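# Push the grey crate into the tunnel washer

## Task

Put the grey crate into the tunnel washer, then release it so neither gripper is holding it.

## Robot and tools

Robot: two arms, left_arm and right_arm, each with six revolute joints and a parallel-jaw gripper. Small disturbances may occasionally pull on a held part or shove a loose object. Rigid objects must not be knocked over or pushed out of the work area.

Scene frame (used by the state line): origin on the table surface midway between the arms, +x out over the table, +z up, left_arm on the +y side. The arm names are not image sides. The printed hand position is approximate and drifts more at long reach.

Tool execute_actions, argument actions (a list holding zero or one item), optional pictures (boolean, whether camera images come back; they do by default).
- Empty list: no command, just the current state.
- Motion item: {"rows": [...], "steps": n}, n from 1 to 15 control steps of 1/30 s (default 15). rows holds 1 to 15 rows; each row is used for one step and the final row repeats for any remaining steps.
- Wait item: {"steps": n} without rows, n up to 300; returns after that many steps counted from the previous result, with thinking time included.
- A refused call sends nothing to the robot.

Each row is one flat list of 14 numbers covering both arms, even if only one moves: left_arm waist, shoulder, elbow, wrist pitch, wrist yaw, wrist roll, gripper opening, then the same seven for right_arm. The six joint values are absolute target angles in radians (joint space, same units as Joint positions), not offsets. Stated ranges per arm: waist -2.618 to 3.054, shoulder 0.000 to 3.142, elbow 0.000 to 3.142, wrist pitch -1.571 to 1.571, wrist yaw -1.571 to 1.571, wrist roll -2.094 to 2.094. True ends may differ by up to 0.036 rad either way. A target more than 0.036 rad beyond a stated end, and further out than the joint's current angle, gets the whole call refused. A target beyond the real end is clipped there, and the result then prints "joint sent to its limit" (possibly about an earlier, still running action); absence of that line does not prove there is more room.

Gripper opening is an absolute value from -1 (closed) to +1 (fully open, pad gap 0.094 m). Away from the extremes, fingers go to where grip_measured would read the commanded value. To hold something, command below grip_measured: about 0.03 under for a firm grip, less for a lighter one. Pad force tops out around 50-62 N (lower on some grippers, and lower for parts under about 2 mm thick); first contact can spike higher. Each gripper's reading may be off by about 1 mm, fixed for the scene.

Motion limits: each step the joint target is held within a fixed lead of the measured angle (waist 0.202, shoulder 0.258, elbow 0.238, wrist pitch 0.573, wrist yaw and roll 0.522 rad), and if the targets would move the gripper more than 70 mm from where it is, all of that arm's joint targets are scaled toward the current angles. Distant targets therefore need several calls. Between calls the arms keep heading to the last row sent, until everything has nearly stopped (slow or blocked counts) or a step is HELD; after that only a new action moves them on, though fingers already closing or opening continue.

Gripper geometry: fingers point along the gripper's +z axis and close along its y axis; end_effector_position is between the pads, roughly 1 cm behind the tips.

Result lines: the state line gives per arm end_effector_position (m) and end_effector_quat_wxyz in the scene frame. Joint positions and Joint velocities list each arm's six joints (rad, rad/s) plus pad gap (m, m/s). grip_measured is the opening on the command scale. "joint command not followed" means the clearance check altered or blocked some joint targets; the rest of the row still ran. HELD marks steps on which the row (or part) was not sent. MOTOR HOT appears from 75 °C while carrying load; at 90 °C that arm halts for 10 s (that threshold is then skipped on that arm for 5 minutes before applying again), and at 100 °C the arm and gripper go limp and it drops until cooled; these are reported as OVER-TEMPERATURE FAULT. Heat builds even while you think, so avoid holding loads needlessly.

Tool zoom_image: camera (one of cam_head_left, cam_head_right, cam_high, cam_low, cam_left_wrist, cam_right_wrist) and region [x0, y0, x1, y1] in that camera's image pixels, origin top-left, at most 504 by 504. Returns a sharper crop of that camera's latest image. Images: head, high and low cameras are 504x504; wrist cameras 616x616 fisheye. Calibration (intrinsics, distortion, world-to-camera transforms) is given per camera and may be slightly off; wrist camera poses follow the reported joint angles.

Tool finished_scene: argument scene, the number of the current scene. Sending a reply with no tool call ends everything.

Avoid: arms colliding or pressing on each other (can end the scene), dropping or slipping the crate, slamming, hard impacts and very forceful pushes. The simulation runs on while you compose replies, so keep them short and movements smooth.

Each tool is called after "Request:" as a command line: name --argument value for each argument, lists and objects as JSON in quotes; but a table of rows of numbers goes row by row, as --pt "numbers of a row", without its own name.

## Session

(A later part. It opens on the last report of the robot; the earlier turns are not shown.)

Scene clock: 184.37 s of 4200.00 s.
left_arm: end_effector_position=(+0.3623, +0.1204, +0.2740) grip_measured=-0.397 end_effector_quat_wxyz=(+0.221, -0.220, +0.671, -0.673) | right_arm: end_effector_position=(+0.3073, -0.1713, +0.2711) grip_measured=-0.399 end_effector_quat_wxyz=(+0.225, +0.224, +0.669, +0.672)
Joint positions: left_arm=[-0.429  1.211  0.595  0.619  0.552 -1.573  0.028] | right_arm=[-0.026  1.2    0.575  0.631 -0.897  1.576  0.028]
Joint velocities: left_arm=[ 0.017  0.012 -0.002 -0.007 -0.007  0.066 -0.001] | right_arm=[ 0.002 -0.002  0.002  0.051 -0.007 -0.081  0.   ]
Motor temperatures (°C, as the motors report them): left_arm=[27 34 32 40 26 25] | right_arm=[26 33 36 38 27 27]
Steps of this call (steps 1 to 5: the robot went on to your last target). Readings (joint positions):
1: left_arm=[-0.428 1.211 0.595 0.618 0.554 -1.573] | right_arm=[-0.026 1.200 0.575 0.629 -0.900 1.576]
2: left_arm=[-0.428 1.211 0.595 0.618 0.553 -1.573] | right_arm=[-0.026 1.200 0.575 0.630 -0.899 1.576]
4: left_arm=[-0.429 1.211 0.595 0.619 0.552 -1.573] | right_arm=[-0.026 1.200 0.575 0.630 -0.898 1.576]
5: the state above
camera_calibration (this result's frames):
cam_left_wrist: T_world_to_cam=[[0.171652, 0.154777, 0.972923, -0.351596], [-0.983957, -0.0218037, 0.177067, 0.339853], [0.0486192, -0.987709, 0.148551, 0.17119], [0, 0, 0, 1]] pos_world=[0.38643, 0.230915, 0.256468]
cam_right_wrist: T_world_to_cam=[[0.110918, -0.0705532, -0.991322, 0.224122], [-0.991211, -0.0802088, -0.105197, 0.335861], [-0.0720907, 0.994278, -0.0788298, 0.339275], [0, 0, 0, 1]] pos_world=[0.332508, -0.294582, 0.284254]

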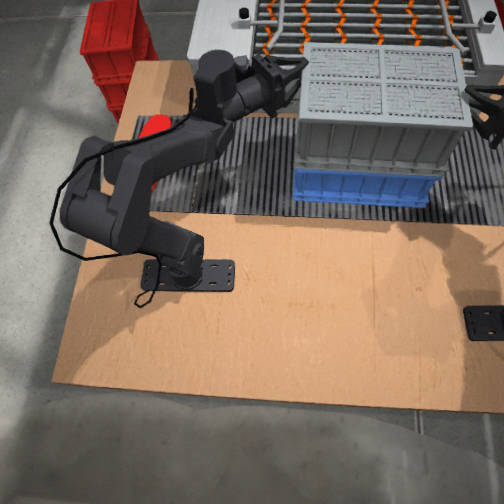

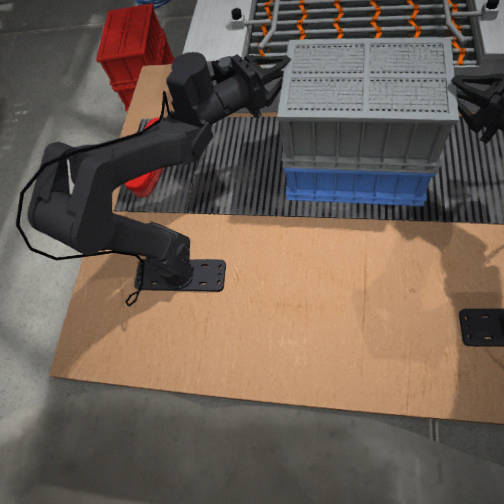

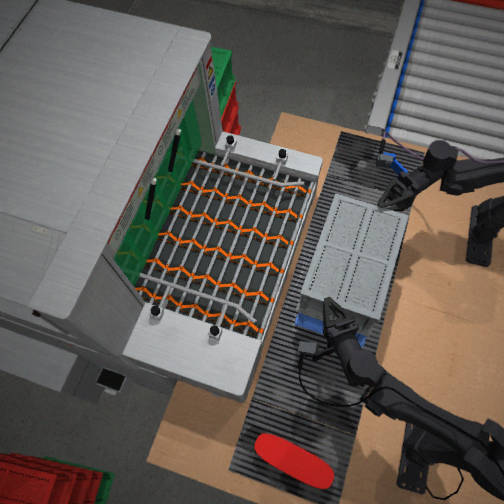

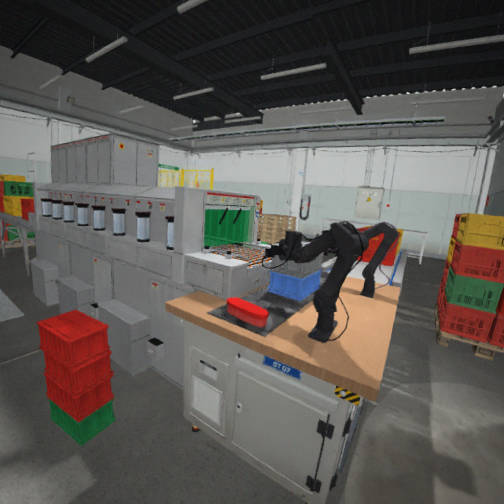

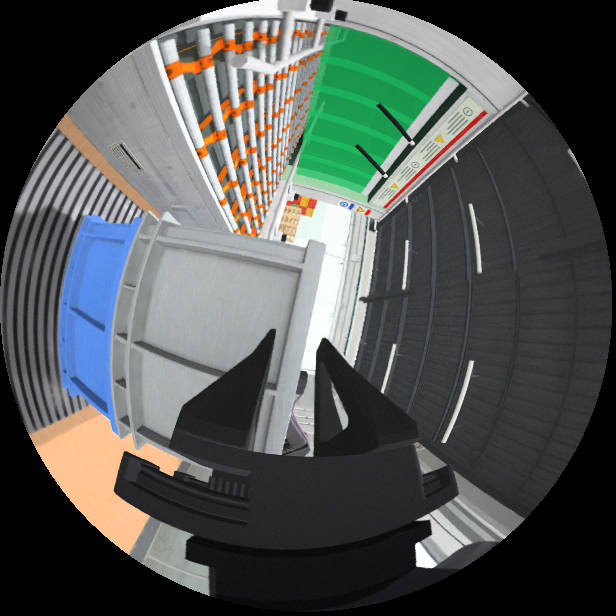

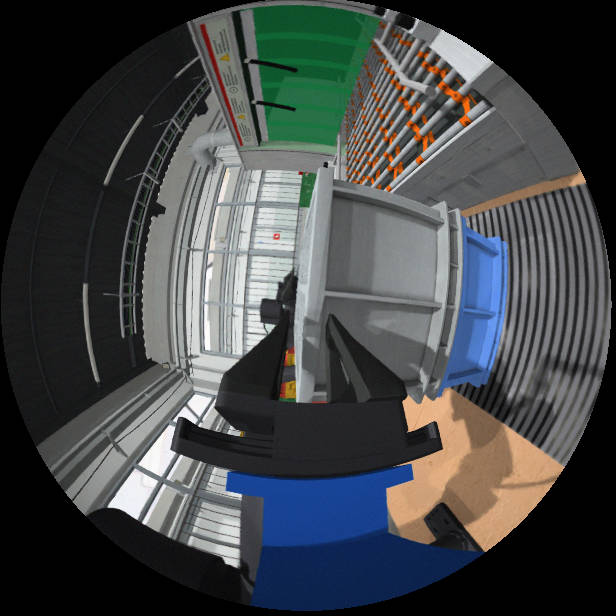

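Request:
zoom_image --camera "cam_left_wrist" --region '[200, 210, 380, 430]'

Request:
zoom_image --camera "cam_right_wrist" --region '[240, 150, 450, 410]'

Request:
zoom_image --camera "cam_high" --region '[280, 170, 440, 350]'

Request:
zoom_image --camera "cam_head_right" --region '[230, 20, 504, 160]'

Region (200, 210, 380, 430) of cam_left_wrist's 616x616 image, scaled by 2.291, with more detail than that image has; it fills the left 412 columns of this view, and the rest is white.

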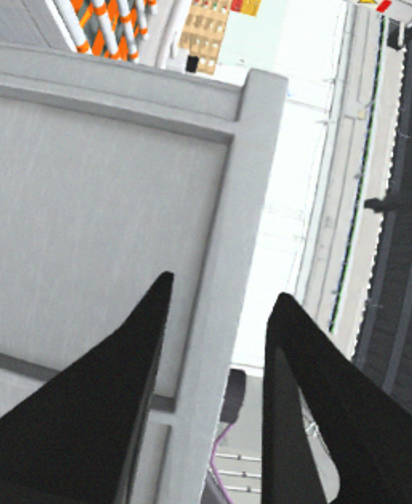

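Region (240, 150, 450, 410) of cam_right_wrist's 616x616 image, scaled by 1.938, with more detail than that image has; it fills the left 407 columns of this view, and the rest is white.

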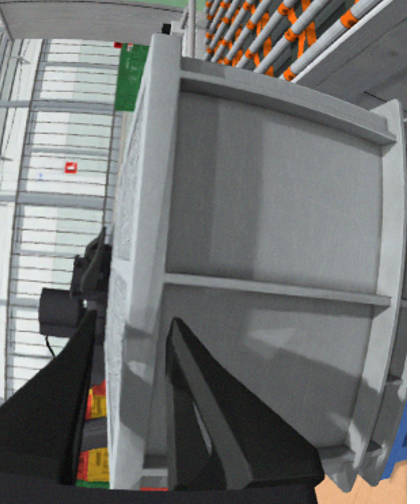

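Region (280, 170, 440, 350) of cam_high's 504x504 image, scaled by 2.800, with more detail than that image has.

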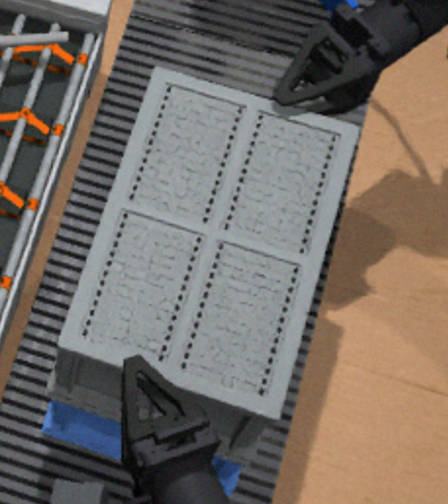

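Region (230, 20, 504, 160) of cam_head_right's 504x504 image, scaled by 1.839, with more detail than that image has; it fills the top 258 rows of this view, and the rest is white.

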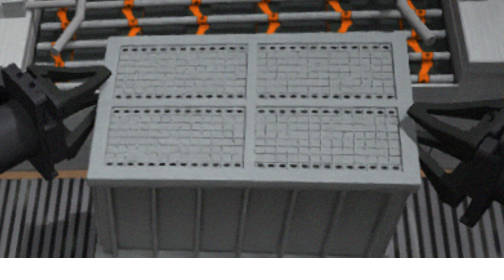

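Request:
zoom_image --camera "cam_head_right" --region '[430, 50, 490, 110]'

Request:
zoom_image --camera "cam_head_right" --region '[255, 35, 315, 95]'

Request:
zoom_image --camera "cam_high" --region '[355, 180, 415, 240]'

Request:
zoom_image --camera "cam_high" --region '[295, 275, 355, 335]'

Region (430, 50, 490, 110) of cam_head_right's 504x504 image, scaled by 8.400, with more detail than that image has.

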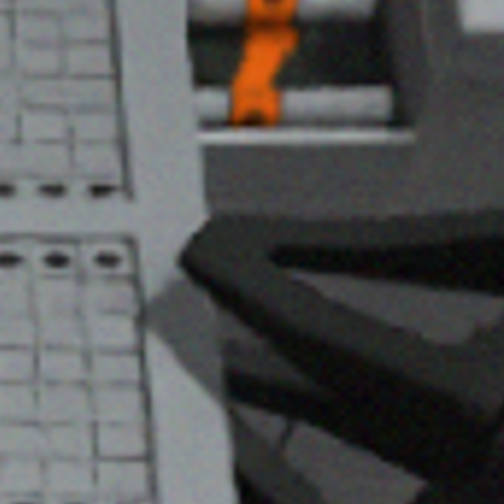

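Region (255, 35, 315, 95) of cam_head_right's 504x504 image, scaled by 8.400, with more detail than that image has.

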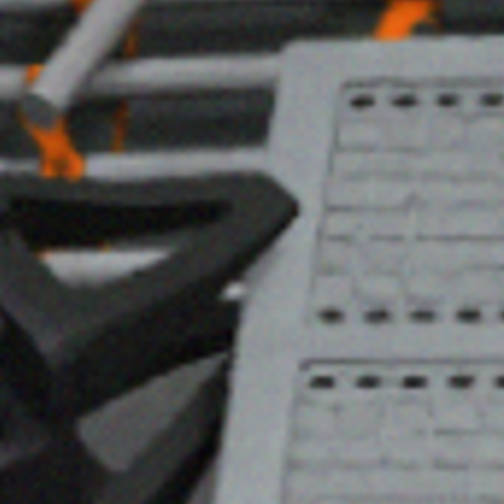

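Region (355, 180, 415, 240) of cam_high's 504x504 image, scaled by 8.400, with more detail than that image has.

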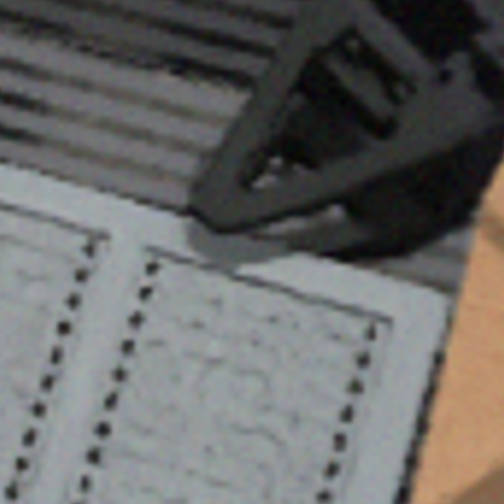

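Region (295, 275, 355, 335) of cam_high's 504x504 image, scaled by 8.400, with more detail than that image has.

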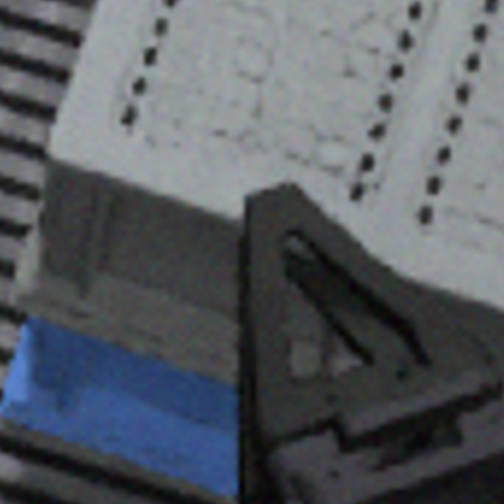

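Request:
execute_actions --actions '[{"rows":[[-0.441,1.221,0.625,0.636,0.547,-1.575,-0.4,-0.012,1.208,0.602,0.644,-0.885,1.575,-0.4],[-0.442,1.222,0.625,0.636,0.547,-1.575,-0.43,-0.010,1.210,0.602,0.644,-0.885,1.575,-0.43],[-0.443,1.223,0.625,0.636,0.547,-1.575,-0.47,-0.009,1.211,0.602,0.644,-0.885,1.575,-0.47],[-0.444,1.224,0.625,0.636,0.547,-1.575,-0.51,-0.008,1.212,0.602,0.644,-0.885,1.575,-0.51],[-0.444,1.225,0.625,0.636,0.547,-1.575,-0.55,-0.007,1.213,0.602,0.644,-0.885,1.575,-0.55],[-0.444,1.225,0.625,0.636,0.547,-1.575,-0.59,-0.007,1.213,0.602,0.644,-0.885,1.575,-0.59],[-0.444,1.225,0.625,0.636,0.547,-1.575,-0.63,-0.007,1.213,0.602,0.644,-0.885,1.575,-0.63],[-0.444,1.225,0.625,0.636,0.547,-1.575,-0.66,-0.007,1.213,0.602,0.644,-0.885,1.575,-0.66],[-0.444,1.225,0.625,0.636,0.547,-1.575,-0.69,-0.007,1.213,0.602,0.644,-0.885,1.575,-0.69],[-0.444,1.225,0.625,0.636,0.547,-1.575,-0.72,-0.007,1.213,0.602,0.644,-0.885,1.575,-0.72],[-0.444,1.225,0.625,0.636,0.547,-1.575,-0.74,-0.007,1.213,0.602,0.644,-0.885,1.575,-0.74],[-0.444,1.225,0.625,0.636,0.547,-1.575,-0.76,-0.007,1.213,0.602,0.644,-0.885,1.575,-0.76],[-0.444,1.225,0.625,0.636,0.547,-1.575,-0.78,-0.007,1.213,0.602,0.644,-0.885,1.575,-0.78],[-0.444,1.225,0.625,0.636,0.547,-1.575,-0.80,-0.007,1.213,0.602,0.644,-0.885,1.575,-0.80],[-0.444,1.225,0.625,0.636,0.547,-1.575,-0.81,-0.007,1.213,0.602,0.644,-0.885,1.575,-0.81]],"steps":15}]' --pictures false

Request:
execute_actions --actions '[{"steps":5}]'

Scene clock: 244.87 s of 4200.00 s.
left_arm: end_effector_position=(+0.3637, +0.1200, +0.2728) grip_measured=-0.776 end_effector_quat_wxyz=(+0.222, -0.222, +0.671, -0.672) | right_arm: end_effector_position=(+0.3089, -0.1701, +0.2683) grip_measured=-0.773 end_effector_quat_wxyz=(+0.223, +0.228, +0.670, +0.671)
Joint positions: left_arm=[-0.431  1.217  0.595  0.623  0.545 -1.573  0.011] | right_arm=[-0.02   1.209  0.575  0.632 -0.889  1.576  0.011]
Joint velocities: left_arm=[-0.027 -0.012 -0.007  0.037 -0.066  0.022 -0.   ] | right_arm=[-0.007 -0.002 -0.012 -0.066  0.022 -0.066 -0.   ]
Motor temperatures (°C, as the motors report them): left_arm=[27 34 34 42 26 25] | right_arm=[26 32 39 40 27 27]
Steps of this call (steps 1 to 15: the robot went on to your last target; steps 16 to 1800: nothing new was sent; steps 1801 to 1815: all 15 steps of this action). Readings (joint positions):
1801: left_arm=[-0.429 1.211 0.595 0.620 0.551 -1.573] | right_arm=[-0.025 1.200 0.575 0.632 -0.895 1.576]
1802: left_arm=[-0.429 1.211 0.595 0.620 0.551 -1.573] | right_arm=[-0.024 1.200 0.575 0.632 -0.895 1.576]
1804: left_arm=[-0.429 1.211 0.595 0.620 0.550 -1.573] | right_arm=[-0.021 1.200 0.575 0.632 -0.893 1.576]
1808: left_arm=[-0.431 1.211 0.595 0.620 0.547 -1.573] | right_arm=[-0.021 1.206 0.575 0.632 -0.892 1.576]
1815: the state above

Scene clock: 245.03 s of 4200.00 s.
left_arm: end_effector_position=(+0.3637, +0.1200, +0.2729) grip_measured=-0.776 end_effector_quat_wxyz=(+0.222, -0.222, +0.671, -0.672) | right_arm: end_effector_position=(+0.3090, -0.1701, +0.2684) grip_measured=-0.773 end_effector_quat_wxyz=(+0.223, +0.228, +0.670, +0.671)
Joint positions: left_arm=[-0.431  1.217  0.595  0.624  0.545 -1.573  0.011] | right_arm=[-0.02   1.209  0.575  0.632 -0.889  1.576  0.011]
Joint velocities: left_arm=[-0.002  0.007  0.007 -0.022  0.11  -0.051 -0.001] | right_arm=[-0.012  0.012 -0.012 -0.007  0.037  0.022  0.   ]
Motor temperatures (°C, as the motors report them): left_arm=[27 34 34 42 26 25] | right_arm=[26 32 39 40 27 27]
Steps of this call (steps 1 to 5: the robot went on to your last target). Readings (joint positions):
1: left_arm=[-0.431 1.217 0.595 0.624 0.545 -1.573] | right_arm=[-0.020 1.209 0.575 0.632 -0.889 1.576]
2: left_arm=[-0.431 1.217 0.595 0.624 0.545 -1.573] | right_arm=[-0.020 1.209 0.575 0.632 -0.889 1.576]
4: left_arm=[-0.431 1.217 0.595 0.624 0.545 -1.573] | right_arm=[-0.020 1.209 0.575 0.632 -0.889 1.576]
5: the state above
camera_calibration (this result's frames):
cam_left_wrist: T_world_to_cam=[[0.171922, 0.155229, 0.972804, -0.350814], [-0.983647, -0.0267555, 0.178108, 0.341605], [0.0536753, -0.987516, 0.14809, 0.169235], [0, 0, 0, 1]] pos_world=[0.387248, 0.230718, 0.255368]
cam_right_wrist: T_world_to_cam=[[0.102787, -0.0710602, -0.992162, 0.22396], [-0.992233, -0.0775831, -0.097238, 0.33599], [-0.0700653, 0.99445, -0.0784828, 0.337347], [0, 0, 0, 1]] pos_world=[0.333996, -0.293493, 0.281352]

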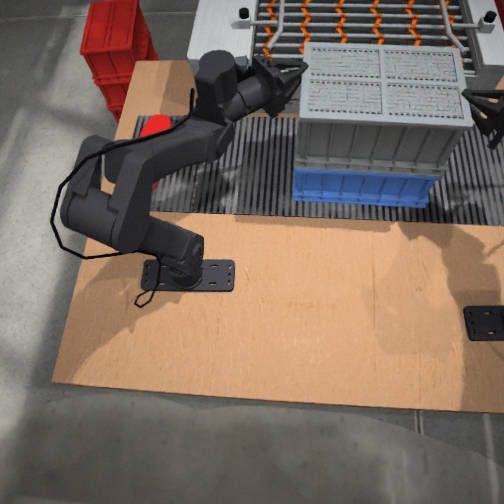

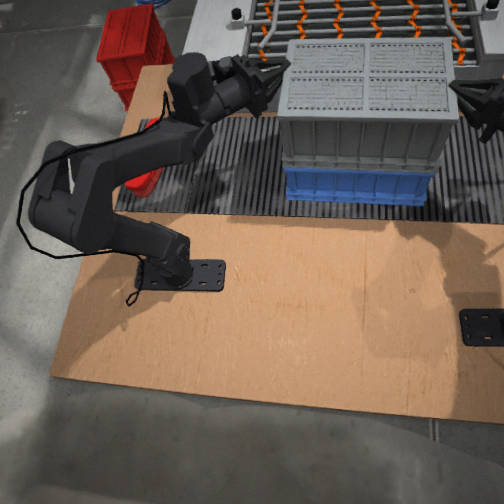

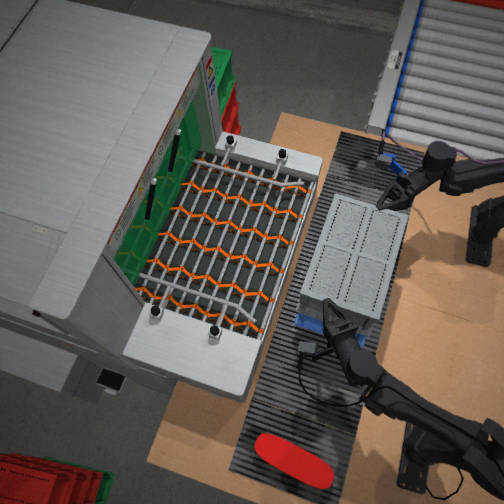

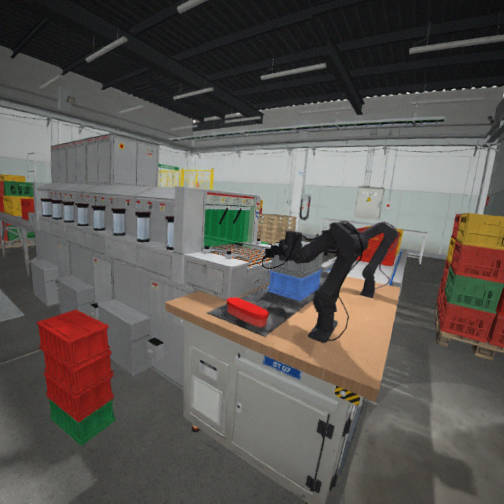

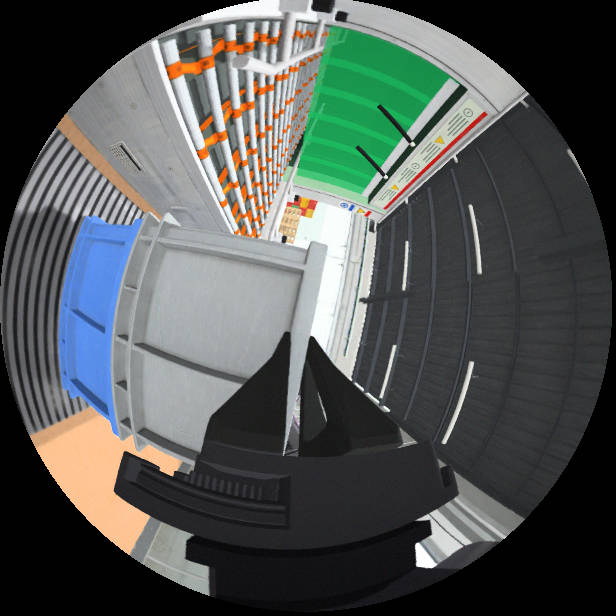

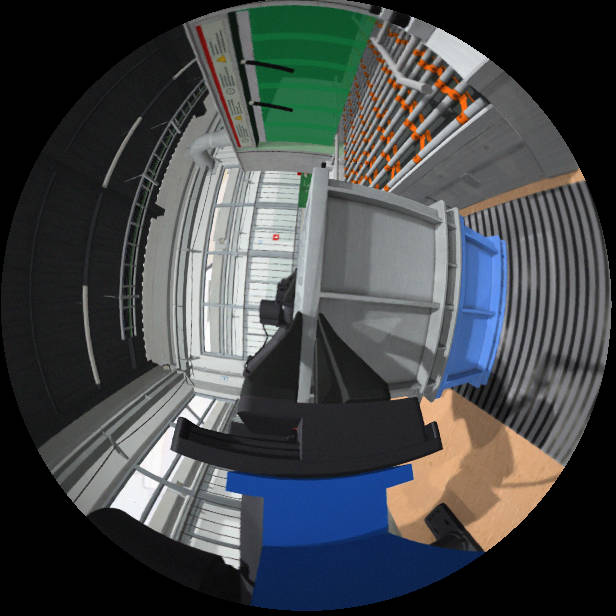

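Request:
execute_actions --actions '[{"rows":[[-0.443,1.215,0.629,0.635,0.547,-1.575,-0.81,-0.008,1.206,0.606,0.644,-0.885,1.575,-0.81],[-0.442,1.204,0.634,0.633,0.548,-1.575,-0.81,-0.010,1.197,0.611,0.642,-0.885,1.575,-0.81],[-0.441,1.192,0.640,0.628,0.548,-1.575,-0.81,-0.012,1.187,0.617,0.638,-0.885,1.575,-0.81],[-0.440,1.182,0.647,0.621,0.549,-1.575,-0.81,-0.013,1.179,0.625,0.630,-0.885,1.575,-0.81],[-0.439,1.174,0.654,0.611,0.549,-1.575,-0.81,-0.014,1.172,0.632,0.620,-0.885,1.575,-0.81],[-0.438,1.171,0.661,0.599,0.550,-1.575,-0.81,-0.014,1.169,0.639,0.608,-0.885,1.575,-0.81],[-0.436,1.167,0.668,0.586,0.550,-1.575,-0.81,-0.014,1.165,0.646,0.595,-0.885,1.575,-0.81],[-0.434,1.163,0.677,0.572,0.551,-1.575,-0.81,-0.014,1.161,0.654,0.581,-0.885,1.575,-0.81],[-0.432,1.159,0.6855,0.558,0.551,-1.575,-0.81,-0.014,1.157,0.663,0.566,-0.885,1.575,-0.81],[-0.430,1.155,0.695,0.543,0.552,-1.575,-0.81,-0.014,1.152,0.673,0.551,-0.885,1.575,-0.81],[-0.428,1.151,0.705,0.529,0.552,-1.575,-0.81,-0.014,1.147,0.6825,0.537,-0.885,1.575,-0.81],[-0.426,1.146,0.715,0.514,0.552,-1.575,-0.81,-0.014,1.143,0.693,0.522,-0.885,1.575,-0.81],[-0.4245,1.143,0.726,0.502,0.5525,-1.575,-0.81,-0.014,1.139,0.703,0.509,-0.885,1.575,-0.81],[-0.423,1.1425,0.737,0.490,0.5535,-1.575,-0.81,-0.014,1.138,0.714,0.4975,-0.885,1.575,-0.81],[-0.4225,1.1495,0.749,0.478,0.555,-1.575,-0.81,-0.014,1.144,0.726,0.486,-0.885,1.575,-0.81]],"steps":15}]' --pictures false

Request:
execute_actions --actions '[{"rows":[[-0.4215,1.1575,0.762,0.467,0.557,-1.575,-0.81,-0.014,1.151,0.739,0.4745,-0.885,1.575,-0.81],[-0.420,1.165,0.775,0.456,0.560,-1.575,-0.81,-0.014,1.158,0.753,0.4635,-0.885,1.575,-0.81],[-0.418,1.1707,0.789,0.445,0.5625,-1.575,-0.81,-0.014,1.1635,0.767,0.453,-0.885,1.575,-0.81],[-0.415,1.174,0.803,0.434,0.566,-1.575,-0.81,-0.014,1.167,0.782,0.443,-0.885,1.575,-0.81],[-0.4125,1.178,0.818,0.424,0.569,-1.575,-0.81,-0.014,1.171,0.796,0.4325,-0.885,1.575,-0.81],[-0.409,1.182,0.833,0.414,0.573,-1.575,-0.81,-0.014,1.176,0.812,0.423,-0.885,1.575,-0.81],[-0.406,1.187,0.848,0.404,0.577,-1.575,-0.81,-0.014,1.182,0.827,0.4135,-0.885,1.575,-0.81],[-0.402,1.192,0.864,0.394,0.580,-1.575,-0.81,-0.014,1.188,0.843,0.404,-0.885,1.575,-0.81],[-0.398,1.198,0.879,0.385,0.584,-1.575,-0.81,-0.014,1.1945,0.859,0.395,-0.885,1.575,-0.81],[-0.395,1.205,0.896,0.377,0.588,-1.575,-0.81,-0.014,1.202,0.876,0.387,-0.885,1.575,-0.81],[-0.391,1.2125,0.912,0.370,0.591,-1.575,-0.81,-0.014,1.210,0.893,0.380,-0.885,1.575,-0.81],[-0.387,1.221,0.929,0.363,0.595,-1.575,-0.81,-0.014,1.2185,0.910,0.374,-0.885,1.575,-0.81],[-0.384,1.230,0.945,0.3585,0.5995,-1.575,-0.81,-0.014,1.228,0.9265,0.369,-0.885,1.575,-0.81],[-0.380,1.239,0.961,0.355,0.604,-1.575,-0.81,-0.014,1.2385,0.943,0.366,-0.885,1.575,-0.81],[-0.3755,1.250,0.976,0.353,0.608,-1.575,-0.81,-0.014,1.250,0.9585,0.365,-0.885,1.575,-0.81]],"steps":15}]' --pictures false

Request:
execute_actions --actions '[{"rows":[[-0.371,1.261,0.991,0.357,0.613,-1.575,-0.81,-0.014,1.262,0.974,0.3695,-0.885,1.575,-0.81],[-0.367,1.272,1.005,0.365,0.617,-1.575,-0.81,-0.014,1.274,0.988,0.377,-0.885,1.575,-0.81],[-0.362,1.284,1.0175,0.374,0.622,-1.575,-0.81,-0.014,1.2865,1.001,0.386,-0.885,1.575,-0.81],[-0.358,1.297,1.029,0.382,0.626,-1.575,-0.81,-0.014,1.300,1.013,0.395,-0.885,1.575,-0.81],[-0.353,1.310,1.039,0.389,0.631,-1.575,-0.81,-0.014,1.314,1.024,0.4015,-0.885,1.575,-0.81],[-0.349,1.323,1.049,0.392,0.635,-1.575,-0.81,-0.014,1.329,1.035,0.405,-0.885,1.575,-0.81],[-0.344,1.337,1.0595,0.395,0.639,-1.575,-0.81,-0.014,1.343,1.046,0.4085,-0.885,1.575,-0.81],[-0.340,1.350,1.070,0.398,0.643,-1.575,-0.81,-0.014,1.357,1.056,0.412,-0.885,1.575,-0.81],[-0.336,1.364,1.080,0.401,0.647,-1.575,-0.81,-0.014,1.371,1.067,0.415,-0.885,1.575,-0.81],[-0.332,1.377,1.091,0.404,0.651,-1.575,-0.81,-0.014,1.386,1.079,0.417,-0.885,1.575,-0.81],[-0.328,1.391,1.1015,0.406,0.655,-1.575,-0.81,-0.014,1.400,1.090,0.420,-0.885,1.575,-0.81],[-0.324,1.404,1.112,0.409,0.659,-1.575,-0.81,-0.014,1.414,1.102,0.4225,-0.885,1.575,-0.81],[-0.320,1.418,1.1235,0.410,0.662,-1.575,-0.81,-0.014,1.429,1.1135,0.424,-0.885,1.575,-0.81],[-0.316,1.4315,1.135,0.412,0.666,-1.575,-0.81,-0.014,1.443,1.1255,0.425,-0.885,1.575,-0.81],[-0.313,1.445,1.1465,0.413,0.669,-1.575,-0.81,-0.014,1.457,1.138,0.427,-0.885,1.575,-0.81]],"steps":15}]' --pictures false

Request:
execute_actions --actions '[{"rows":[[-0.309,1.458,1.158,0.414,0.673,-1.575,-0.81,-0.014,1.471,1.150,0.4275,-0.885,1.575,-0.81],[-0.306,1.471,1.170,0.415,0.676,-1.575,-0.81,-0.014,1.484,1.163,0.428,-0.885,1.575,-0.81],[-0.302,1.484,1.183,0.416,0.679,-1.575,-0.81,-0.014,1.498,1.176,0.429,-0.885,1.575,-0.81],[-0.299,1.497,1.195,0.416,0.683,-1.575,-0.81,-0.014,1.512,1.189,0.429,-0.885,1.575,-0.81],[-0.296,1.511,1.2075,0.417,0.686,-1.575,-0.81,-0.014,1.5255,1.202,0.4295,-0.885,1.575,-0.81],[-0.292,1.524,1.220,0.417,0.689,-1.575,-0.81,-0.014,1.539,1.216,0.430,-0.885,1.575,-0.81],[-0.289,1.537,1.233,0.413,0.692,-1.575,-0.81,-0.014,1.553,1.229,0.426,-0.885,1.575,-0.81],[-0.286,1.550,1.246,0.408,0.695,-1.575,-0.81,-0.014,1.567,1.243,0.4205,-0.885,1.575,-0.81],[-0.283,1.563,1.259,0.403,0.698,-1.575,-0.81,-0.014,1.580,1.2565,0.415,-0.885,1.575,-0.81],[-0.280,1.5766,1.272,0.398,0.7005,-1.575,-0.81,-0.014,1.594,1.2705,0.410,-0.885,1.575,-0.81],[-0.277,1.590,1.286,0.394,0.703,-1.575,-0.81,-0.014,1.608,1.285,0.405,-0.885,1.575,-0.81],[-0.2745,1.603,1.300,0.390,0.706,-1.575,-0.81,-0.014,1.621,1.299,0.401,-0.885,1.575,-0.81],[-0.272,1.616,1.314,0.389,0.709,-1.575,-0.81,-0.014,1.635,1.314,0.400,-0.885,1.575,-0.81],[-0.269,1.629,1.328,0.387,0.711,-1.575,-0.81,-0.014,1.648,1.328,0.398,-0.885,1.575,-0.81],[-0.266,1.642,1.342,0.386,0.714,-1.575,-0.81,-0.014,1.662,1.343,0.3965,-0.885,1.575,-0.81]],"steps":15}]' --pictures false

Request:
execute_actions --actions '[{"rows":[[-0.264,1.655,1.3565,0.384,0.716,-1.575,-0.81,-0.014,1.675,1.359,0.395,-0.885,1.575,-0.81],[-0.261,1.668,1.371,0.383,0.719,-1.575,-0.81,-0.014,1.689,1.374,0.393,-0.885,1.575,-0.81],[-0.259,1.681,1.386,0.381,0.721,-1.575,-0.81,-0.014,1.702,1.389,0.390,-0.885,1.575,-0.81],[-0.256,1.695,1.401,0.3785,0.724,-1.575,-0.81,-0.014,1.716,1.405,0.388,-0.885,1.575,-0.81],[-0.254,1.708,1.416,0.376,0.726,-1.575,-0.81,-0.014,1.729,1.421,0.385,-0.885,1.575,-0.81],[-0.251,1.721,1.4315,0.374,0.728,-1.575,-0.81,-0.014,1.743,1.437,0.382,-0.885,1.575,-0.81],[-0.249,1.734,1.447,0.371,0.730,-1.575,-0.81,-0.014,1.757,1.4535,0.379,-0.885,1.575,-0.81],[-0.247,1.748,1.463,0.368,0.733,-1.575,-0.81,-0.014,1.770,1.470,0.376,-0.885,1.575,-0.81],[-0.245,1.761,1.479,0.365,0.735,-1.575,-0.81,-0.014,1.784,1.487,0.372,-0.885,1.575,-0.81],[-0.242,1.774,1.496,0.362,0.737,-1.575,-0.81,-0.014,1.798,1.504,0.3685,-0.885,1.575,-0.81],[-0.240,1.788,1.512,0.358,0.739,-1.575,-0.81,-0.014,1.811,1.522,0.364,-0.885,1.575,-0.81],[-0.238,1.801,1.529,0.354,0.741,-1.575,-0.81,-0.014,1.825,1.539,0.360,-0.885,1.575,-0.81],[-0.236,1.814,1.546,0.350,0.743,-1.575,-0.81,-0.014,1.839,1.557,0.356,-0.885,1.575,-0.81],[-0.234,1.828,1.563,0.346,0.745,-1.575,-0.81,-0.014,1.853,1.5755,0.351,-0.885,1.575,-0.81],[-0.232,1.841,1.581,0.342,0.747,-1.575,-0.81,-0.014,1.867,1.594,0.347,-0.885,1.575,-0.81]],"steps":15}]' --pictures false

Request:
execute_actions --actions '[{"rows":[[-0.230,1.855,1.599,0.337,0.749,-1.575,-0.81,-0.014,1.881,1.612,0.3415,-0.885,1.575,-0.81],[-0.228,1.868,1.617,0.332,0.751,-1.575,-0.81,-0.014,1.895,1.631,0.336,-0.885,1.575,-0.81],[-0.226,1.882,1.635,0.327,0.753,-1.575,-0.81,-0.014,1.909,1.651,0.331,-0.885,1.575,-0.81],[-0.224,1.896,1.654,0.322,0.7545,-1.575,-0.81,-0.014,1.923,1.670,0.325,-0.885,1.575,-0.81],[-0.222,1.910,1.673,0.3165,0.756,-1.575,-0.81,-0.014,1.938,1.690,0.319,-0.885,1.575,-0.81],[-0.2205,1.923,1.692,0.311,0.758,-1.575,-0.81,-0.014,1.952,1.711,0.3125,-0.885,1.575,-0.81],[-0.219,1.937,1.712,0.305,0.760,-1.575,-0.81,-0.014,1.966,1.732,0.306,-0.885,1.575,-0.81],[-0.217,1.952,1.732,0.299,0.7615,-1.575,-0.81,-0.014,1.981,1.753,0.299,-0.885,1.575,-0.81],[-0.215,1.966,1.752,0.292,0.763,-1.575,-0.81,-0.014,1.996,1.774,0.292,-0.885,1.575,-0.81],[-0.2135,1.980,1.773,0.286,0.765,-1.575,-0.81,-0.014,2.011,1.796,0.285,-0.885,1.575,-0.81],[-0.212,1.995,1.794,0.279,0.767,-1.575,-0.81,-0.014,2.026,1.818,0.278,-0.885,1.575,-0.81],[-0.210,2.009,1.8155,0.272,0.768,-1.575,-0.81,-0.014,2.041,1.841,0.270,-0.885,1.575,-0.81],[-0.208,2.024,1.837,0.265,0.7695,-1.575,-0.81,-0.014,2.056,1.863,0.262,-0.885,1.575,-0.81],[-0.207,2.038,1.859,0.2575,0.771,-1.575,-0.81,-0.014,2.071,1.8865,0.254,-0.885,1.575,-0.81],[-0.2055,2.052,1.880,0.250,0.772,-1.575,-0.81,-0.014,2.085,1.909,0.246,-0.885,1.575,-0.81]],"steps":15}]' --pictures false

Request:
execute_actions --actions '[{"rows":[[-0.204,2.066,1.9015,0.243,0.773,-1.575,-0.81,-0.014,2.100,1.932,0.238,-0.885,1.575,-0.81],[-0.203,2.079,1.922,0.236,0.775,-1.575,-0.81,-0.014,2.113,1.954,0.230,-0.885,1.575,-0.81],[-0.202,2.092,1.943,0.229,0.776,-1.575,-0.81,-0.014,2.127,1.976,0.2225,-0.885,1.575,-0.81],[-0.200,2.105,1.963,0.222,0.777,-1.575,-0.81,-0.014,2.140,1.9975,0.215,-0.885,1.575,-0.81],[-0.199,2.117,1.983,0.215,0.778,-1.575,-0.81,-0.014,2.153,2.019,0.207,-0.885,1.575,-0.81],[-0.198,2.129,2.002,0.209,0.779,-1.575,-0.81,-0.014,2.166,2.039,0.200,-0.885,1.575,-0.81],[-0.197,2.141,2.021,0.204,0.780,-1.575,-0.81,-0.014,2.178,2.059,0.194,-0.885,1.575,-0.81],[-0.196,2.152,2.039,0.201,0.781,-1.575,-0.81,-0.014,2.190,2.079,0.190,-0.885,1.575,-0.81],[-0.195,2.163,2.055,0.200,0.782,-1.575,-0.81,-0.014,2.201,2.097,0.188,-0.885,1.575,-0.81],[-0.194,2.173,2.069,0.199,0.783,-1.575,-0.81,-0.014,2.212,2.112,0.186,-0.885,1.575,-0.81],[-0.193,2.182,2.081,0.204,0.783,-1.575,-0.81,-0.014,2.222,2.125,0.189,-0.885,1.575,-0.81],[-0.192,2.191,2.091,0.211,0.784,-1.575,-0.81,-0.014,2.232,2.137,0.196,-0.885,1.575,-0.81],[-0.192,2.200,2.099,0.217,0.7845,-1.575,-0.81,-0.014,2.241,2.146,0.203,-0.885,1.575,-0.81],[-0.191,2.207,2.106,0.224,0.785,-1.575,-0.81,-0.014,2.249,2.154,0.2095,-0.885,1.575,-0.81],[-0.1905,2.214,2.112,0.229,0.786,-1.575,-0.81,-0.014,2.256,2.160,0.214,-0.885,1.575,-0.81]],"steps":15}]' --pictures false

Request:
execute_actions --actions '[{"rows":[[-0.190,2.219,2.116,0.233,0.786,-1.575,-0.81,-0.014,2.262,2.165,0.219,-0.885,1.575,-0.81],[-0.189,2.224,2.119,0.235,0.786,-1.575,-0.81,-0.014,2.267,2.169,0.221,-0.885,1.575,-0.81],[-0.189,2.228,2.1215,0.238,0.786,-1.575,-0.81,-0.014,2.271,2.171,0.223,-0.885,1.575,-0.81],[-0.189,2.231,2.123,0.238,0.786,-1.575,-0.81,-0.014,2.275,2.173,0.223,-0.885,1.575,-0.81],[-0.189,2.234,2.124,0.238,0.786,-1.575,-0.81,-0.014,2.278,2.174,0.223,-0.885,1.575,-0.81]],"steps":12}]'

Scene clock: 305.53 s of 4200.00 s.
left_arm: end_effector_position=(+0.3654, +0.1201, +0.2989) grip_measured=-0.776 end_effector_quat_wxyz=(+0.222, -0.224, +0.671, -0.671) | right_arm: end_effector_position=(+0.3106, -0.1703, +0.2948) grip_measured=-0.773 end_effector_quat_wxyz=(+0.222, +0.230, +0.670, +0.670)
Joint positions: left_arm=[-0.43   1.181  0.687  0.493  0.543 -1.573  0.011] | right_arm=[-0.02   1.172  0.667  0.499 -0.887  1.577  0.011]
Joint velocities: left_arm=[ 0.002 -0.032  0.349 -0.33  -0.007 -0.037 -0.001] | right_arm=[ 0.012 -0.066  0.349 -0.388 -0.037  0.022  0.   ]
Motor temperatures (°C, as the motors report them): left_arm=[27 33 35 44 26 25] | right_arm=[26 31 40 41 26 27]
Steps of this call (steps 1 to 15: the robot went on to your last target; steps 16 to 1800: nothing new was sent; steps 1801 to 1815: all 15 steps of this action). Readings (joint positions):
1801: left_arm=[-0.431 1.217 0.595 0.624 0.545 -1.573] | right_arm=[-0.020 1.209 0.575 0.632 -0.889 1.576]
1802: left_arm=[-0.431 1.217 0.595 0.624 0.545 -1.573] | right_arm=[-0.020 1.209 0.575 0.632 -0.889 1.576]
1804: left_arm=[-0.431 1.217 0.600 0.620 0.544 -1.573] | right_arm=[-0.020 1.209 0.581 0.628 -0.888 1.576]
1808: left_arm=[-0.431 1.208 0.620 0.581 0.543 -1.573] | right_arm=[-0.020 1.200 0.601 0.588 -0.887 1.577]
1815: the state above

Scene clock: 306.03 s of 4200.00 s.
left_arm: end_effector_position=(+0.3876, +0.1214, +0.3510) grip_measured=-0.776 end_effector_quat_wxyz=(+0.228, -0.218, +0.666, -0.676) | right_arm: end_effector_position=(+0.3336, -0.1696, +0.3461) grip_measured=-0.773 end_effector_quat_wxyz=(+0.230, +0.223, +0.667, +0.673)
Joint positions: left_arm=[-0.391  1.235  0.91   0.346  0.583 -1.573  0.011] | right_arm=[-0.02   1.234  0.895  0.357 -0.886  1.577  0.011]
Joint velocities: left_arm=[ 0.129  0.271  0.427 -0.183  0.066 -0.037  0.   ] | right_arm=[-0.007  0.295  0.462 -0.139 -0.051  0.007  0.001]
Motor temperatures (°C, as the motors report them): left_arm=[27 33 35 44 26 25] | right_arm=[26 31 40 41 26 27]
Steps of this call (steps 1 to 15: all 15 steps of this action). Readings (joint positions):
1: left_arm=[-0.429 1.181 0.700 0.482 0.543 -1.573] | right_arm=[-0.020 1.172 0.680 0.489 -0.887 1.577]
2: left_arm=[-0.428 1.181 0.713 0.470 0.543 -1.573] | right_arm=[-0.020 1.172 0.693 0.477 -0.886 1.577]
4: left_arm=[-0.425 1.181 0.739 0.447 0.546 -1.573] | right_arm=[-0.020 1.172 0.719 0.453 -0.886 1.577]
8: left_arm=[-0.416 1.185 0.796 0.403 0.558 -1.573] | right_arm=[-0.020 1.180 0.779 0.411 -0.886 1.577]
15: the state above

Scene clock: 306.53 s of 4200.00 s.
left_arm: end_effector_position=(+0.4401, +0.1230, +0.3543) grip_measured=-0.776 end_effector_quat_wxyz=(+0.223, -0.223, +0.670, -0.672) | right_arm: end_effector_position=(+0.3860, -0.1679, +0.3501) grip_measured=-0.773 end_effector_quat_wxyz=(+0.225, +0.228, +0.669, +0.671)
Joint positions: left_arm=[-0.328  1.43   1.085  0.348  0.646 -1.573  0.011] | right_arm=[-0.02   1.441  1.079  0.366 -0.886  1.578  0.011]
Joint velocities: left_arm=[ 0.1    0.403  0.325  0.066  0.066 -0.007  0.002] | right_arm=[0.002 0.437 0.335 0.051 0.007 0.037 0.   ]
Motor temperatures (°C, as the motors report them): left_arm=[27 33 35 44 26 25] | right_arm=[26 31 40 41 26 27]
Steps of this call (steps 1 to 15: all 15 steps of this action). Readings (joint positions):
1: left_arm=[-0.387 1.245 0.926 0.342 0.587 -1.573] | right_arm=[-0.020 1.245 0.911 0.353 -0.886 1.577]
2: left_arm=[-0.383 1.256 0.941 0.340 0.592 -1.573] | right_arm=[-0.020 1.257 0.926 0.351 -0.886 1.577]
4: left_arm=[-0.374 1.279 0.968 0.339 0.600 -1.573] | right_arm=[-0.020 1.281 0.955 0.351 -0.886 1.577]
8: left_arm=[-0.356 1.329 1.014 0.342 0.618 -1.573] | right_arm=[-0.020 1.335 1.004 0.357 -0.886 1.577]
15: the state above

Scene clock: 307.03 s of 4200.00 s.
left_arm: end_effector_position=(+0.4942, +0.1248, +0.3549) grip_measured=-0.776 end_effector_quat_wxyz=(+0.223, -0.223, +0.671, -0.672) | right_arm: end_effector_position=(+0.4401, -0.1661, +0.3506) grip_measured=-0.773 end_effector_quat_wxyz=(+0.224, +0.228, +0.669, +0.671)
Joint positions: left_arm=[-0.28   1.628  1.278  0.353  0.695 -1.573  0.011] | right_arm=[-0.02   1.647  1.281  0.368 -0.886  1.579  0.011]
Joint velocities: left_arm=[ 0.071  0.359  0.383 -0.022  0.11   0.037 -0.001] | right_arm=[-0.002  0.374  0.418  0.022 -0.007  0.037 -0.   ]
Motor temperatures (°C, as the motors report them): left_arm=[27 34 35 44 26 25] | right_arm=[26 31 40 41 26 27]
Steps of this call (steps 1 to 15: all 15 steps of this action). Readings (joint positions):
1: left_arm=[-0.324 1.444 1.096 0.348 0.650 -1.573] | right_arm=[-0.020 1.456 1.090 0.367 -0.886 1.578]
2: left_arm=[-0.320 1.458 1.108 0.349 0.653 -1.573] | right_arm=[-0.020 1.470 1.102 0.367 -0.886 1.578]
4: left_arm=[-0.313 1.485 1.131 0.350 0.660 -1.573] | right_arm=[-0.020 1.499 1.127 0.369 -0.886 1.578]
8: left_arm=[-0.300 1.537 1.182 0.353 0.674 -1.573] | right_arm=[-0.020 1.552 1.181 0.371 -0.886 1.578]
15: the state above

Scene clock: 307.53 s of 4200.00 s.
left_arm: end_effector_position=(+0.5492, +0.1266, +0.3545) grip_measured=-0.776 end_effector_quat_wxyz=(+0.223, -0.222, +0.670, -0.672) | right_arm: end_effector_position=(+0.4947, -0.1643, +0.3503) grip_measured=-0.773 end_effector_quat_wxyz=(+0.224, +0.228, +0.669, +0.671)
Joint positions: left_arm=[-0.244  1.83   1.51   0.324  0.731 -1.573  0.011] | right_arm=[-0.02   1.854  1.526  0.33  -0.886  1.579  0.011]
Joint velocities: left_arm=[ 0.056  0.398  0.51  -0.095  0.051 -0.022 -0.001] | right_arm=[ 0.002  0.403  0.52  -0.11  -0.022  0.007 -0.001]
Motor temperatures (°C, as the motors report them): left_arm=[27 34 35 44 26 25] | right_arm=[26 32 40 41 26 27]
Steps of this call (steps 1 to 15: all 15 steps of this action). Readings (joint positions):
1: left_arm=[-0.278 1.642 1.291 0.352 0.697 -1.573] | right_arm=[-0.020 1.661 1.296 0.366 -0.886 1.579]
2: left_arm=[-0.275 1.655 1.306 0.352 0.700 -1.573] | right_arm=[-0.020 1.674 1.311 0.365 -0.886 1.579]
4: left_arm=[-0.269 1.682 1.335 0.350 0.705 -1.573] | right_arm=[-0.020 1.702 1.341 0.362 -0.886 1.579]
8: left_arm=[-0.260 1.736 1.395 0.343 0.715 -1.573] | right_arm=[-0.020 1.757 1.405 0.353 -0.886 1.579]
15: the state above

Scene clock: 308.03 s of 4200.00 s.
left_arm: end_effector_position=(+0.6034, +0.1284, +0.3555) grip_measured=-0.776 end_effector_quat_wxyz=(+0.224, -0.221, +0.670, -0.673) | right_arm: end_effector_position=(+0.5490, -0.1625, +0.3515) grip_measured=-0.773 end_effector_quat_wxyz=(+0.226, +0.227, +0.668, +0.672)
Joint positions: left_arm=[-0.217  2.042  1.803  0.246  0.758 -1.573  0.011] | right_arm=[-0.02   2.073  1.835  0.244 -0.886  1.579  0.011]
Joint velocities: left_arm=[ 0.046  0.422  0.628 -0.271  0.007 -0.139 -0.001] | right_arm=[-0.002  0.418  0.647 -0.242  0.022  0.007 -0.001]
Motor temperatures (°C, as the motors report them): left_arm=[27 34 35 44 26 25] | right_arm=[26 32 40 41 26 27]
Steps of this call (steps 1 to 15: all 15 steps of this action). Readings (joint positions):
1: left_arm=[-0.242 1.844 1.528 0.320 0.733 -1.573] | right_arm=[-0.020 1.868 1.544 0.326 -0.886 1.579]
2: left_arm=[-0.240 1.857 1.546 0.316 0.735 -1.573] | right_arm=[-0.020 1.882 1.563 0.322 -0.886 1.579]
4: left_arm=[-0.237 1.885 1.582 0.308 0.739 -1.573] | right_arm=[-0.020 1.911 1.601 0.313 -0.886 1.579]
8: left_arm=[-0.229 1.941 1.658 0.288 0.746 -1.573] | right_arm=[-0.020 1.968 1.681 0.291 -0.886 1.579]
15: the state above

Scene clock: 308.53 s of 4200.00 s.
left_arm: end_effector_position=(+0.6413, +0.1298, +0.3566) grip_measured=-0.776 end_effector_quat_wxyz=(+0.230, -0.214, +0.667, -0.676) | right_arm: end_effector_position=(+0.5874, -0.1612, +0.3519) grip_measured=-0.773 end_effector_quat_wxyz=(+0.232, +0.221, +0.666, +0.674)
Joint positions: left_arm=[-0.201  2.214  2.059  0.181  0.775 -1.573  0.011] | right_arm=[-0.02   2.254  2.11   0.169 -0.886  1.579  0.011]
Joint velocities: left_arm=[ 0.012  0.198  0.217  0.007  0.095 -0.051  0.   ] | right_arm=[ 0.007  0.208  0.222 -0.022 -0.022 -0.022 -0.   ]
Motor temperatures (°C, as the motors report them): left_arm=[27 34 35 44 26 25] | right_arm=[26 32 40 41 26 27]
Steps of this call (steps 1 to 15: all 15 steps of this action). Readings (joint positions):
1: left_arm=[-0.216 2.056 1.825 0.239 0.759 -1.573] | right_arm=[-0.020 2.088 1.858 0.237 -0.886 1.579]
2: left_arm=[-0.215 2.071 1.846 0.232 0.761 -1.573] | right_arm=[-0.020 2.103 1.880 0.229 -0.886 1.579]
4: left_arm=[-0.212 2.098 1.888 0.219 0.764 -1.573] | right_arm=[-0.020 2.131 1.924 0.214 -0.886 1.579]
8: left_arm=[-0.207 2.148 1.966 0.192 0.769 -1.573] | right_arm=[-0.020 2.184 2.008 0.184 -0.886 1.579]
15: the state above

Scene clock: 308.93 s of 4200.00 s.
left_arm: end_effector_position=(+0.6507, +0.1300, +0.3409) grip_measured=-0.776 end_effector_quat_wxyz=(+0.224, -0.221, +0.670, -0.673) | right_arm: end_effector_position=(+0.5964, -0.1609, +0.3367) grip_measured=-0.773 end_effector_quat_wxyz=(+0.226, +0.227, +0.668, +0.672)
Joint positions: left_arm=[-0.198  2.255  2.08   0.182  0.777 -1.573  0.011] | right_arm=[-0.02   2.297  2.133  0.172 -0.886  1.579  0.011]
Joint velocities: left_arm=[ 0.002 -0.007 -0.002  0.051  0.007  0.022  0.   ] | right_arm=[ 0.002  0.022 -0.012 -0.007  0.022 -0.051  0.   ]
Motor temperatures (°C, as the motors report them): left_arm=[27 34 35 44 26 25] | right_arm=[26 33 40 41 26 27]
Steps of this call (steps 1 to 12: all 12 steps of this action). Readings (joint positions):
1: left_arm=[-0.201 2.220 2.066 0.181 0.776 -1.573] | right_arm=[-0.020 2.261 2.117 0.170 -0.886 1.579]
2: left_arm=[-0.200 2.226 2.071 0.181 0.776 -1.573] | right_arm=[-0.020 2.268 2.123 0.170 -0.886 1.579]
4: left_arm=[-0.199 2.237 2.077 0.182 0.777 -1.573] | right_arm=[-0.020 2.278 2.130 0.171 -0.886 1.579]
8: left_arm=[-0.199 2.251 2.080 0.182 0.777 -1.573] | right_arm=[-0.020 2.293 2.133 0.172 -0.886 1.579]
12: the state above
camera_calibration (this result's frames):
cam_left_wrist: T_world_to_cam=[[0.167017, 0.155479, 0.973618, -0.465039], [-0.984532, -0.0267122, 0.173155, 0.614266], [0.0529295, -0.987478, 0.148613, 0.153847], [0, 0, 0, 1]] pos_world=[0.674291, 0.240633, 0.323543]
cam_right_wrist: T_world_to_cam=[[0.110023, -0.0691771, -0.991519, 0.258631], [-0.991679, -0.0747192, -0.104828, 0.631234], [-0.0668338, 0.994802, -0.0768224, 0.351243], [0, 0, 0, 1]] pos_world=[0.621001, -0.28436, 0.349592]

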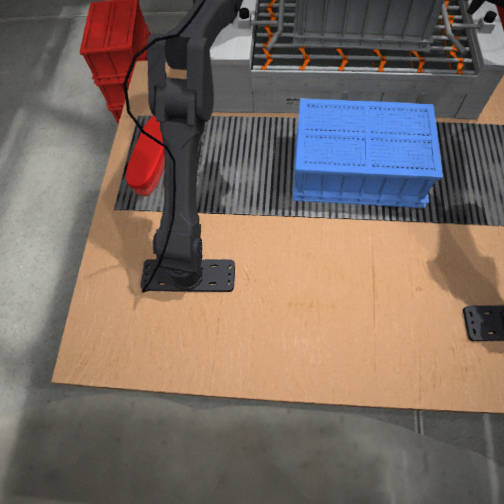

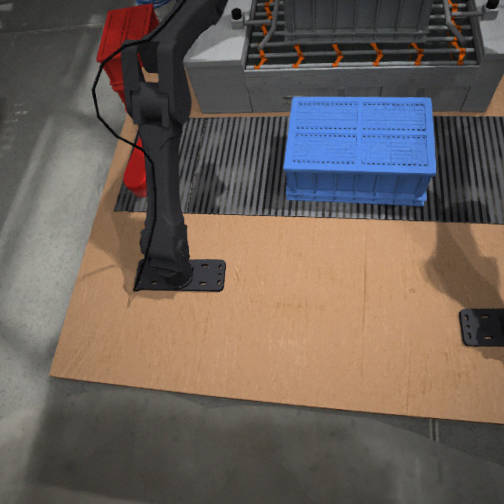

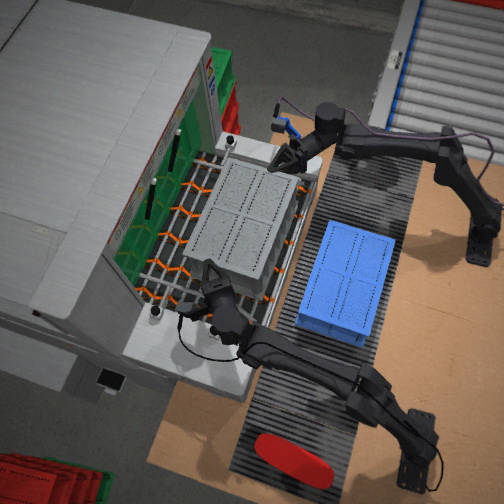

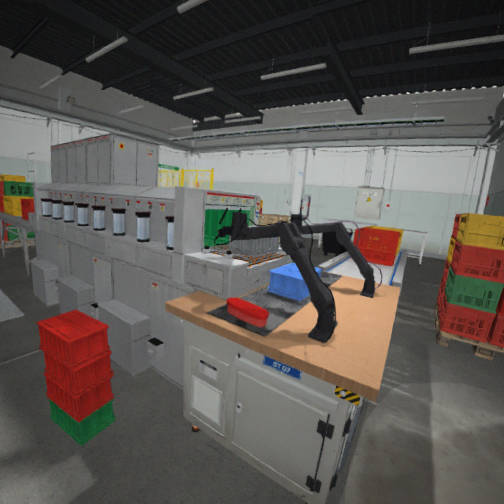

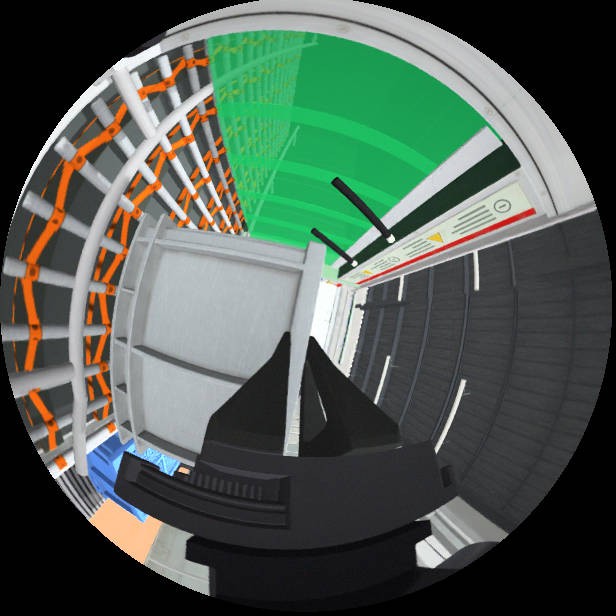

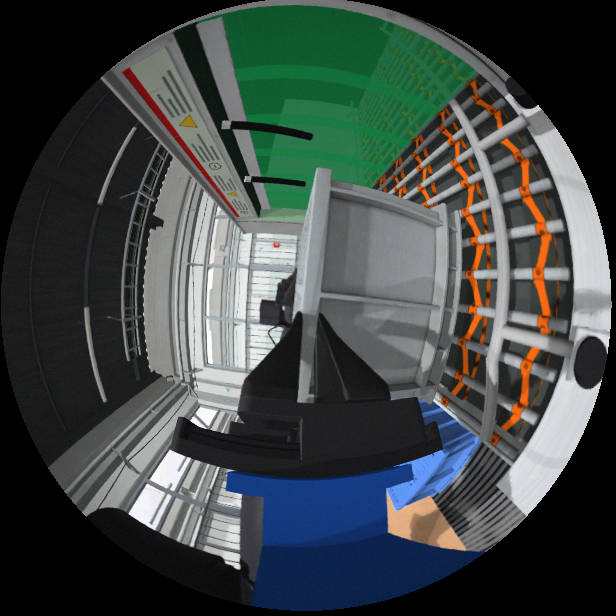

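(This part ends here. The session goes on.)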